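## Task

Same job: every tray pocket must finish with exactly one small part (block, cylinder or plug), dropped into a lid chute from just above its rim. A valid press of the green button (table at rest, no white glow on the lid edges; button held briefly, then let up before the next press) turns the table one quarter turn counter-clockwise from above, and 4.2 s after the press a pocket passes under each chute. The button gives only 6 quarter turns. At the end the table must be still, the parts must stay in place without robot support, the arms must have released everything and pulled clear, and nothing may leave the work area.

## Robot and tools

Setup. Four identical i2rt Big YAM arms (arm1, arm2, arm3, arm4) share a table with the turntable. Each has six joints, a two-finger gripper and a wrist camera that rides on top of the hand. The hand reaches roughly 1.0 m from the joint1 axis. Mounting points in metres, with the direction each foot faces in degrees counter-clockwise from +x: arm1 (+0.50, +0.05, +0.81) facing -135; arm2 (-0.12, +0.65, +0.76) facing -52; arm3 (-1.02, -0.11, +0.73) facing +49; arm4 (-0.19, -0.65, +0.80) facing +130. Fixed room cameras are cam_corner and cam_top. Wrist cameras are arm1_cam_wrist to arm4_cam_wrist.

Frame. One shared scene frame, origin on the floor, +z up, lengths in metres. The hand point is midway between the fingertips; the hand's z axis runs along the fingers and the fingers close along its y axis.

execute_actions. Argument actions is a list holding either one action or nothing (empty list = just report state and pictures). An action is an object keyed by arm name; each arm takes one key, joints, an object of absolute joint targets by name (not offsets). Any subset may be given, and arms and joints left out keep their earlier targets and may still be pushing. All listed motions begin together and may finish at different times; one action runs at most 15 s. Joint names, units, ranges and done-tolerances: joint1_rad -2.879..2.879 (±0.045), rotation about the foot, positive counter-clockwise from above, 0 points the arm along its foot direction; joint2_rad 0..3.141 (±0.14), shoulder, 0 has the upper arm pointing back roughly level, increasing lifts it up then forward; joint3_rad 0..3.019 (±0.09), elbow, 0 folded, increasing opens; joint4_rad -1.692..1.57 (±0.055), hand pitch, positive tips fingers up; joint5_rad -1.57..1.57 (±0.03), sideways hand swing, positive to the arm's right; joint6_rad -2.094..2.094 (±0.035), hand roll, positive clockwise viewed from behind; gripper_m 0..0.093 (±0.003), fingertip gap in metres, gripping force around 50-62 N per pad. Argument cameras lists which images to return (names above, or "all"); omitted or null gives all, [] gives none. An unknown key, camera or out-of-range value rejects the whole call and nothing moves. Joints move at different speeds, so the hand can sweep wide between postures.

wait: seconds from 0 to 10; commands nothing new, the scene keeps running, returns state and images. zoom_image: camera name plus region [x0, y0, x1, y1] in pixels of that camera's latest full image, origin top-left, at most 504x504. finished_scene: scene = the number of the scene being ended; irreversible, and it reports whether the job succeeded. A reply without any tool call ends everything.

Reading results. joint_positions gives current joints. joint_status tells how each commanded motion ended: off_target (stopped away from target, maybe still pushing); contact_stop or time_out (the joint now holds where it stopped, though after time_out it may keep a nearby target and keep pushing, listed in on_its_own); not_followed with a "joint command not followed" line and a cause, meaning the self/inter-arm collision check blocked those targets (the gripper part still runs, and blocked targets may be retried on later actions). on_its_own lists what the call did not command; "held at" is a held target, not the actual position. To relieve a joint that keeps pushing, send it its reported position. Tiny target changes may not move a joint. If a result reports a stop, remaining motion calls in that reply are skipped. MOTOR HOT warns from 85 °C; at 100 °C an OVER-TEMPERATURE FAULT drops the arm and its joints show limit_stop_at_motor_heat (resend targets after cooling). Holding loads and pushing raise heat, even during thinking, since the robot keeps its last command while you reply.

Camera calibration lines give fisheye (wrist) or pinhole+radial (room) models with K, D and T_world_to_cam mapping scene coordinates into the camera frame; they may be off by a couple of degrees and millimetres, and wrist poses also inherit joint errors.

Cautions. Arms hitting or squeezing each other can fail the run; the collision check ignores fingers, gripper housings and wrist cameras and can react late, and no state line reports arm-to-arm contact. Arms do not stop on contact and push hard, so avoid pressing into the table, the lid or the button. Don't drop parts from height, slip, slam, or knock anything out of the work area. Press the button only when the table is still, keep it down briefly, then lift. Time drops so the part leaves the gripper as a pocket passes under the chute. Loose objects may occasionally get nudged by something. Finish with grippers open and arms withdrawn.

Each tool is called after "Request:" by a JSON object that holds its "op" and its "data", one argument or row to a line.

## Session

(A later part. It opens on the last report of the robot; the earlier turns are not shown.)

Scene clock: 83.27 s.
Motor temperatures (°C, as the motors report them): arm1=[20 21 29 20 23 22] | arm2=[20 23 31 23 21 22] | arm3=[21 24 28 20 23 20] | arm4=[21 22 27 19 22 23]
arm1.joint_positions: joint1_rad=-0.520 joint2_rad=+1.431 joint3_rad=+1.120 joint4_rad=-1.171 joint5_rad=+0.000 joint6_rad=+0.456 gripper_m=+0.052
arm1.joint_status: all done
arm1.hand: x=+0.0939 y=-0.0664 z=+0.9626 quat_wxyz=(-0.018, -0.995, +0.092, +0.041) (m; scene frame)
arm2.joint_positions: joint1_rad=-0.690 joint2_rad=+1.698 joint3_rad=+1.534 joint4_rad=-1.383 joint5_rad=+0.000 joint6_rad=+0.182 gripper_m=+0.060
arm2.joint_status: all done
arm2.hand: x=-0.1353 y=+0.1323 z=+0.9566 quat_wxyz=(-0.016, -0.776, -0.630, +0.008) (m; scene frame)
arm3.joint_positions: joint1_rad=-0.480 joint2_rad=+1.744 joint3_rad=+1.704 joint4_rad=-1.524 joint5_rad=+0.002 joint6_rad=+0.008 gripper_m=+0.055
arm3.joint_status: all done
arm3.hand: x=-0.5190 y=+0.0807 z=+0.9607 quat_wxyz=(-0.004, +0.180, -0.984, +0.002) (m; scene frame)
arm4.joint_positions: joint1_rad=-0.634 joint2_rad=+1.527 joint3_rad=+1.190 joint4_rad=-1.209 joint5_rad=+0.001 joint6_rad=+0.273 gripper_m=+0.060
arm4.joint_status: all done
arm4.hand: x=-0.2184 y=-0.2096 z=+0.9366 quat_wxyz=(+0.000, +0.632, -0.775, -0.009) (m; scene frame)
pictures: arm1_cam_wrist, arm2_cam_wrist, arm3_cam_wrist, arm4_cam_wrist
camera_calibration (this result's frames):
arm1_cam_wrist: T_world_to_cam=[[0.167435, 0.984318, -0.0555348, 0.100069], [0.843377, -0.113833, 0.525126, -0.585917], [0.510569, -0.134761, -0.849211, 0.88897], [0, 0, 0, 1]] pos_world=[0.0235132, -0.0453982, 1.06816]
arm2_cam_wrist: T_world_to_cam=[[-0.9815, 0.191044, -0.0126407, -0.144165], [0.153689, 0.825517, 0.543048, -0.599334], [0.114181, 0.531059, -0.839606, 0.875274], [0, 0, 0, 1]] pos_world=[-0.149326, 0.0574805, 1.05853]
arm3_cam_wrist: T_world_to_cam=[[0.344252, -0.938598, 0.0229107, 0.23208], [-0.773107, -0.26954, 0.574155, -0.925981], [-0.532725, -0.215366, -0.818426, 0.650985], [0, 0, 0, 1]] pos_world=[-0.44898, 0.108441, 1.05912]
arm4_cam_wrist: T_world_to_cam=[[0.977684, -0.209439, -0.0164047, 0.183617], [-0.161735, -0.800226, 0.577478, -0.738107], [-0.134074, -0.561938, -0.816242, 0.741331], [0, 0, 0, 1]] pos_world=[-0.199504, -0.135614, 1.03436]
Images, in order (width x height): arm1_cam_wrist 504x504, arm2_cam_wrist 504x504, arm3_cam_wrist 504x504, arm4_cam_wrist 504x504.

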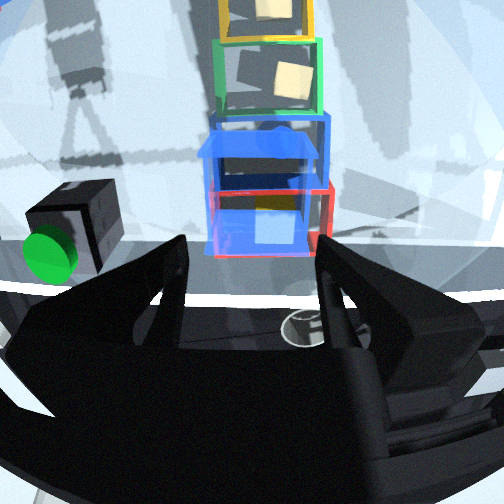

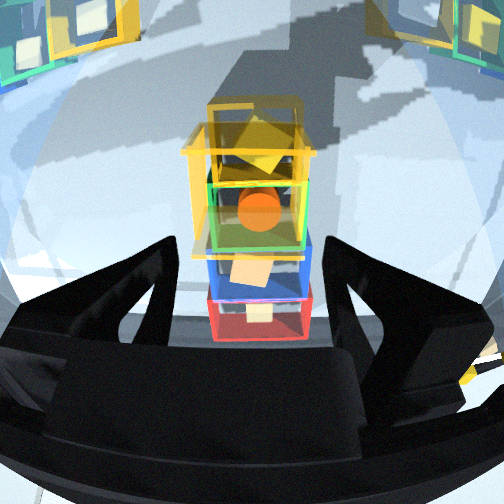

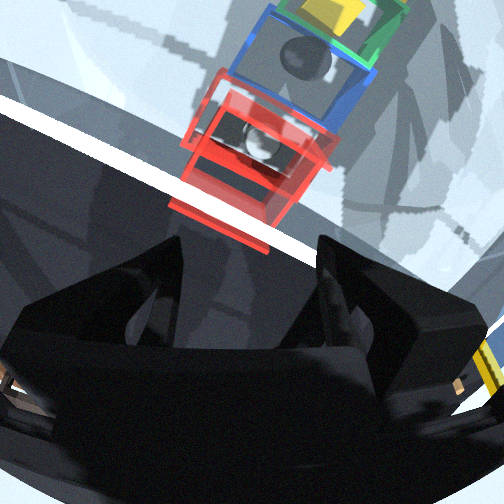

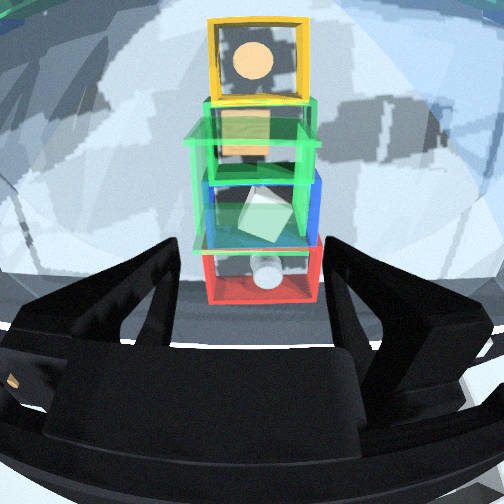

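All in. Move arms clear and wait for the turntable to stop.

Request:
{"op": "execute_actions", "data": {
  "actions": [
    {"arm1":{"joints":{"joint2_rad":1.1}},"arm2":{"joints":{"joint2_rad":1.3,"joint3_rad":1.25}},"arm3":{"joints":{"joint2_rad":1.4}},"arm4":{"joints":{"joint2_rad":1.15}}}
  ],
  "cameras": []
}}

Request:
{"op": "wait", "data": {
  "seconds": 4
}}

Scene clock: 84.83 s.
Motor temperatures (°C, as the motors report them): arm1=[20 21 29 20 23 22] | arm2=[20 23 31 23 21 22] | arm3=[21 24 28 20 23 20] | arm4=[21 22 27 19 22 23]
arm1.joint_positions: joint1_rad=-0.520 joint2_rad=+1.099 joint3_rad=+1.120 joint4_rad=-1.172 joint5_rad=+0.000 joint6_rad=+0.456 gripper_m=+0.052
arm1.joint_status: all done
arm1.hand: x=+0.1220 y=-0.0579 z=+1.0916 quat_wxyz=(-0.077, -0.974, +0.090, +0.194) (m; scene frame)
arm2.joint_positions: joint1_rad=-0.690 joint2_rad=+1.283 joint3_rad=+1.265 joint4_rad=-1.382 joint5_rad=+0.000 joint6_rad=+0.182 gripper_m=+0.060
arm2.joint_status: all done
arm2.hand: x=-0.1331 y=+0.2500 z=+1.0295 quat_wxyz=(-0.072, -0.773, -0.628, +0.055) (m; scene frame)
arm3.joint_positions: joint1_rad=-0.480 joint2_rad=+1.396 joint3_rad=+1.732 joint4_rad=-1.521 joint5_rad=+0.002 joint6_rad=+0.008 gripper_m=+0.055
arm3.joint_status: all done
arm3.hand: x=-0.5765 y=+0.0590 z=+1.1435 quat_wxyz=(-0.189, +0.177, -0.965, -0.034) (m; scene frame)
arm4.joint_positions: joint1_rad=-0.634 joint2_rad=+1.135 joint3_rad=+1.205 joint4_rad=-1.209 joint5_rad=+0.001 joint6_rad=+0.273 gripper_m=+0.060
arm4.joint_status: all done
arm4.hand: x=-0.2146 y=-0.2400 z=+1.1030 quat_wxyz=(-0.117, +0.617, -0.759, -0.174) (m; scene frame)
pictures: none
No camera images: the call's "cameras" was empty. Leave "cameras" out to get every camera's image.

Scene clock: 88.83 s.
Motor temperatures (°C, as the motors report them): arm1=[20 20 29 20 23 22] | arm2=[20 23 31 23 21 22] | arm3=[21 24 28 20 23 20] | arm4=[21 22 28 19 22 23]
arm1.joint_positions: joint1_rad=-0.520 joint2_rad=+1.099 joint3_rad=+1.120 joint4_rad=-1.172 joint5_rad=+0.000 joint6_rad=+0.456 gripper_m=+0.052
arm1.joint_status: all done
arm1.hand: x=+0.1220 y=-0.0579 z=+1.0916 quat_wxyz=(-0.077, -0.974, +0.090, +0.194) (m; scene frame)
arm2.joint_positions: joint1_rad=-0.690 joint2_rad=+1.283 joint3_rad=+1.265 joint4_rad=-1.382 joint5_rad=+0.000 joint6_rad=+0.182 gripper_m=+0.060
arm2.joint_status: all done
arm2.hand: x=-0.1331 y=+0.2500 z=+1.0295 quat_wxyz=(-0.072, -0.773, -0.628, +0.055) (m; scene frame)
arm3.joint_positions: joint1_rad=-0.480 joint2_rad=+1.396 joint3_rad=+1.732 joint4_rad=-1.521 joint5_rad=+0.002 joint6_rad=+0.008 gripper_m=+0.055
arm3.joint_status: all done
arm3.hand: x=-0.5765 y=+0.0590 z=+1.1435 quat_wxyz=(-0.189, +0.177, -0.965, -0.034) (m; scene frame)
arm4.joint_positions: joint1_rad=-0.634 joint2_rad=+1.135 joint3_rad=+1.205 joint4_rad=-1.209 joint5_rad=+0.001 joint6_rad=+0.273 gripper_m=+0.060
arm4.joint_status: all done
arm4.hand: x=-0.2146 y=-0.2400 z=+1.1030 quat_wxyz=(-0.117, +0.617, -0.759, -0.174) (m; scene frame)
wait: 4.00 s; at rest by 0.27 s
pictures: arm1_cam_wrist, arm2_cam_wrist, arm3_cam_wrist, arm4_cam_wrist, cam_corner, cam_top
camera_calibration (this result's frames):
arm1_cam_wrist: T_world_to_cam=[[0.128979, 0.972958, -0.191619, 0.246793], [0.966953, -0.0805429, 0.241898, -0.380449], [0.219923, -0.216487, -0.951193, 1.12739], [0, 0, 0, 1]] pos_world=[0.0881061, -0.0266965, 1.21169]
arm2_cam_wrist: T_world_to_cam=[[-0.981312, 0.18885, -0.0369073, -0.138044], [0.156667, 0.895495, 0.416586, -0.623254], [0.111723, 0.403019, -0.908347, 0.976144], [0, 0, 0, 1]] pos_world=[-0.146878, 0.190786, 1.14122]
arm3_cam_wrist: T_world_to_cam=[[0.33867, -0.940793, 0.0145122, 0.233816], [-0.916769, -0.326472, 0.230108, -0.767189], [-0.211747, -0.0912351, -0.973057, 1.11984], [0, 0, 0, 1]] pos_world=[-0.545399, 0.0716761, 1.26281]
arm4_cam_wrist: T_world_to_cam=[[0.974813, -0.184448, -0.125375, 0.301787], [-0.15409, -0.963418, 0.219278, -0.500329], [-0.161233, -0.194436, -0.967573, 1.10981], [0, 0, 0, 1]] pos_world=[-0.192343, -0.210574, 1.22137]
Images, in order (width x height): arm1_cam_wrist 504x504, arm2_cam_wrist 504x504, arm3_cam_wrist 504x504, arm4_cam_wrist 504x504, cam_corner 896x504, cam_top 896x504.

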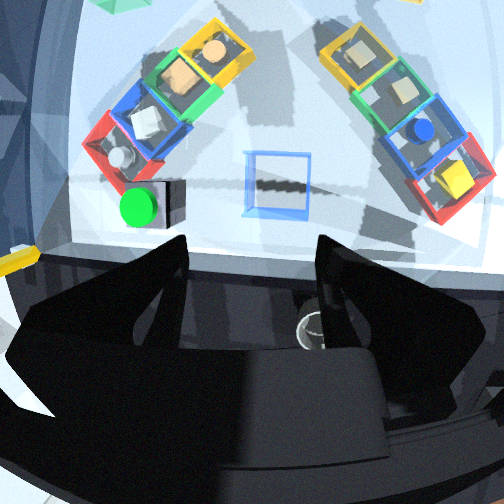

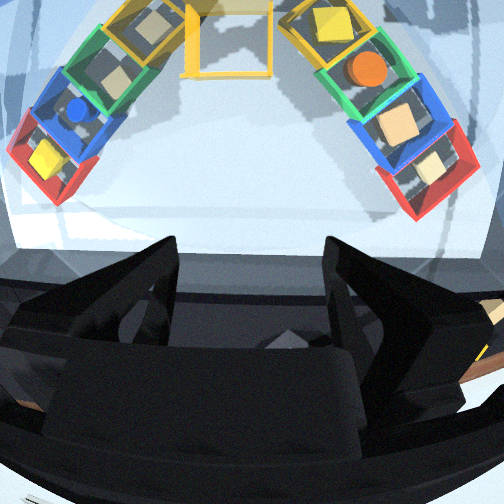

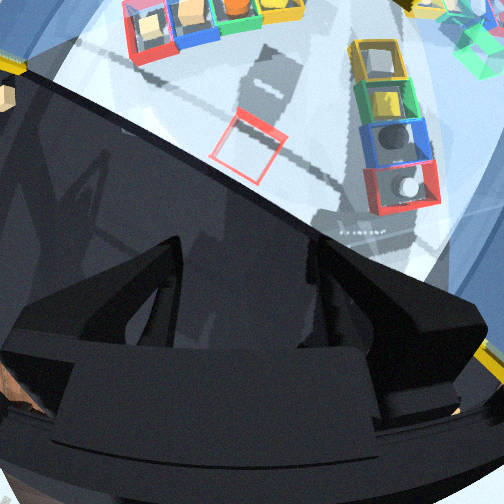

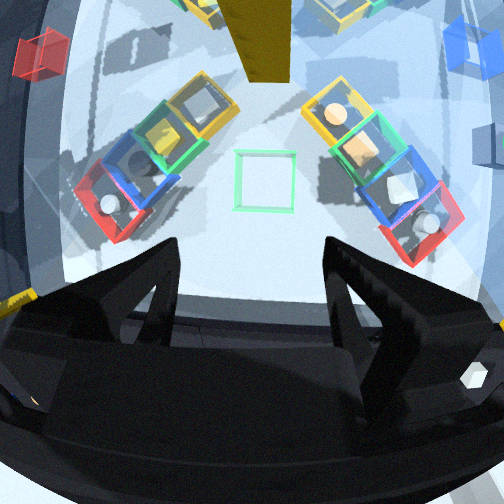

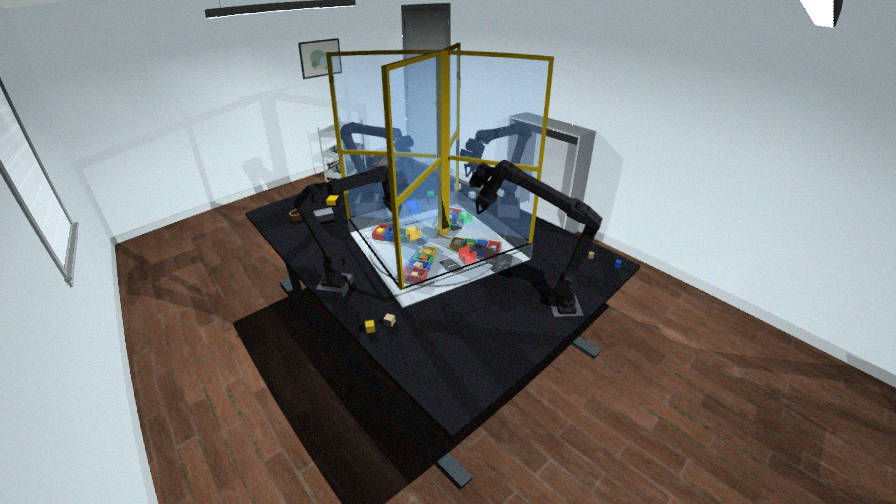

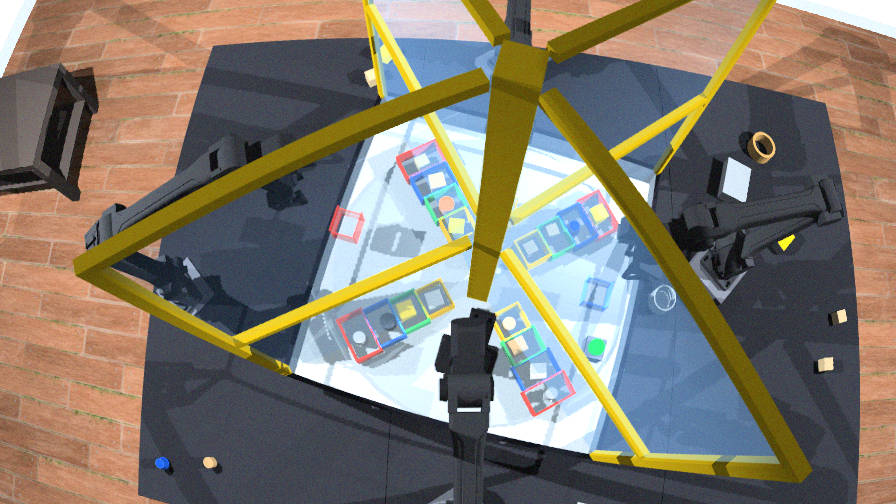

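Request:
{"op": "execute_actions", "data": {
  "actions": [],
  "cameras": ["cam_top", "cam_corner"]
}}

Scene clock: 88.90 s.
Motor temperatures (°C, as the motors report them): arm1=[20 20 29 20 23 22] | arm2=[20 23 31 23 21 22] | arm3=[21 24 28 21 23 20] | arm4=[21 22 28 19 22 23]
arm1.joint_positions: joint1_rad=-0.520 joint2_rad=+1.099 joint3_rad=+1.120 joint4_rad=-1.172 joint5_rad=+0.000 joint6_rad=+0.456 gripper_m=+0.052
arm1.joint_status: all done
arm1.hand: x=+0.1220 y=-0.0579 z=+1.0916 quat_wxyz=(-0.077, -0.974, +0.090, +0.194) (m; scene frame)
arm2.joint_positions: joint1_rad=-0.690 joint2_rad=+1.283 joint3_rad=+1.265 joint4_rad=-1.382 joint5_rad=+0.000 joint6_rad=+0.182 gripper_m=+0.060
arm2.joint_status: all done
arm2.hand: x=-0.1331 y=+0.2500 z=+1.0295 quat_wxyz=(-0.072, -0.773, -0.628, +0.055) (m; scene frame)
arm3.joint_positions: joint1_rad=-0.480 joint2_rad=+1.396 joint3_rad=+1.732 joint4_rad=-1.521 joint5_rad=+0.002 joint6_rad=+0.008 gripper_m=+0.055
arm3.joint_status: all done
arm3.hand: x=-0.5765 y=+0.0590 z=+1.1435 quat_wxyz=(-0.189, +0.177, -0.965, -0.034) (m; scene frame)
arm4.joint_positions: joint1_rad=-0.634 joint2_rad=+1.135 joint3_rad=+1.205 joint4_rad=-1.209 joint5_rad=+0.001 joint6_rad=+0.273 gripper_m=+0.060
arm4.joint_status: all done
arm4.hand: x=-0.2146 y=-0.2400 z=+1.1030 quat_wxyz=(-0.117, +0.617, -0.759, -0.174) (m; scene frame)
pictures: cam_corner, cam_top
Images, in order (width x height): cam_corner 896x504, cam_top 896x504.

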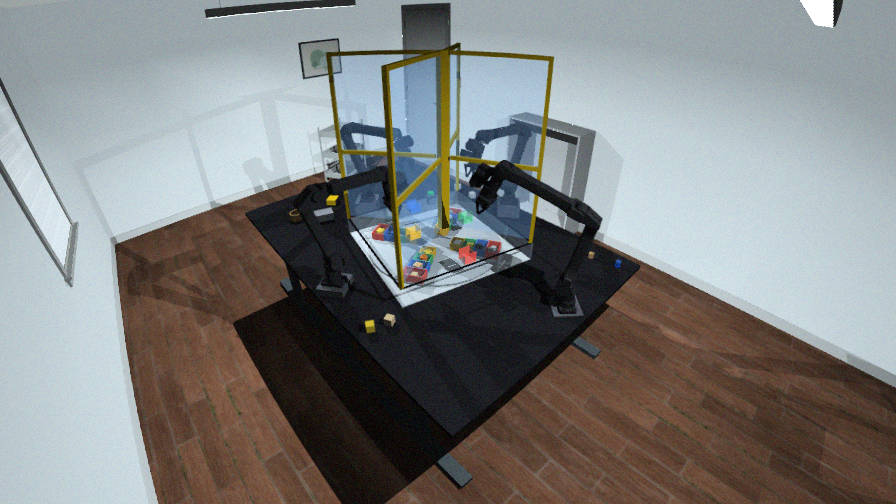

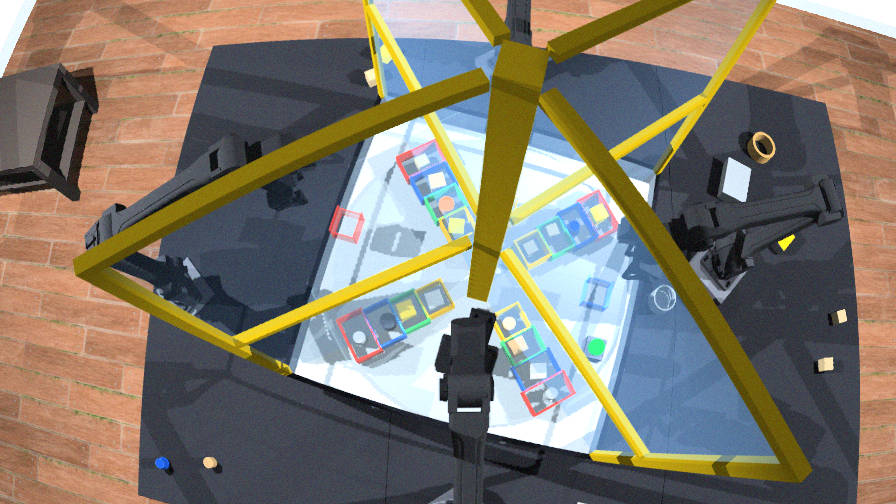

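Request:
{"op": "finished_scene", "data": {
  "scene": 2
}}

The scene is finished: the task was done.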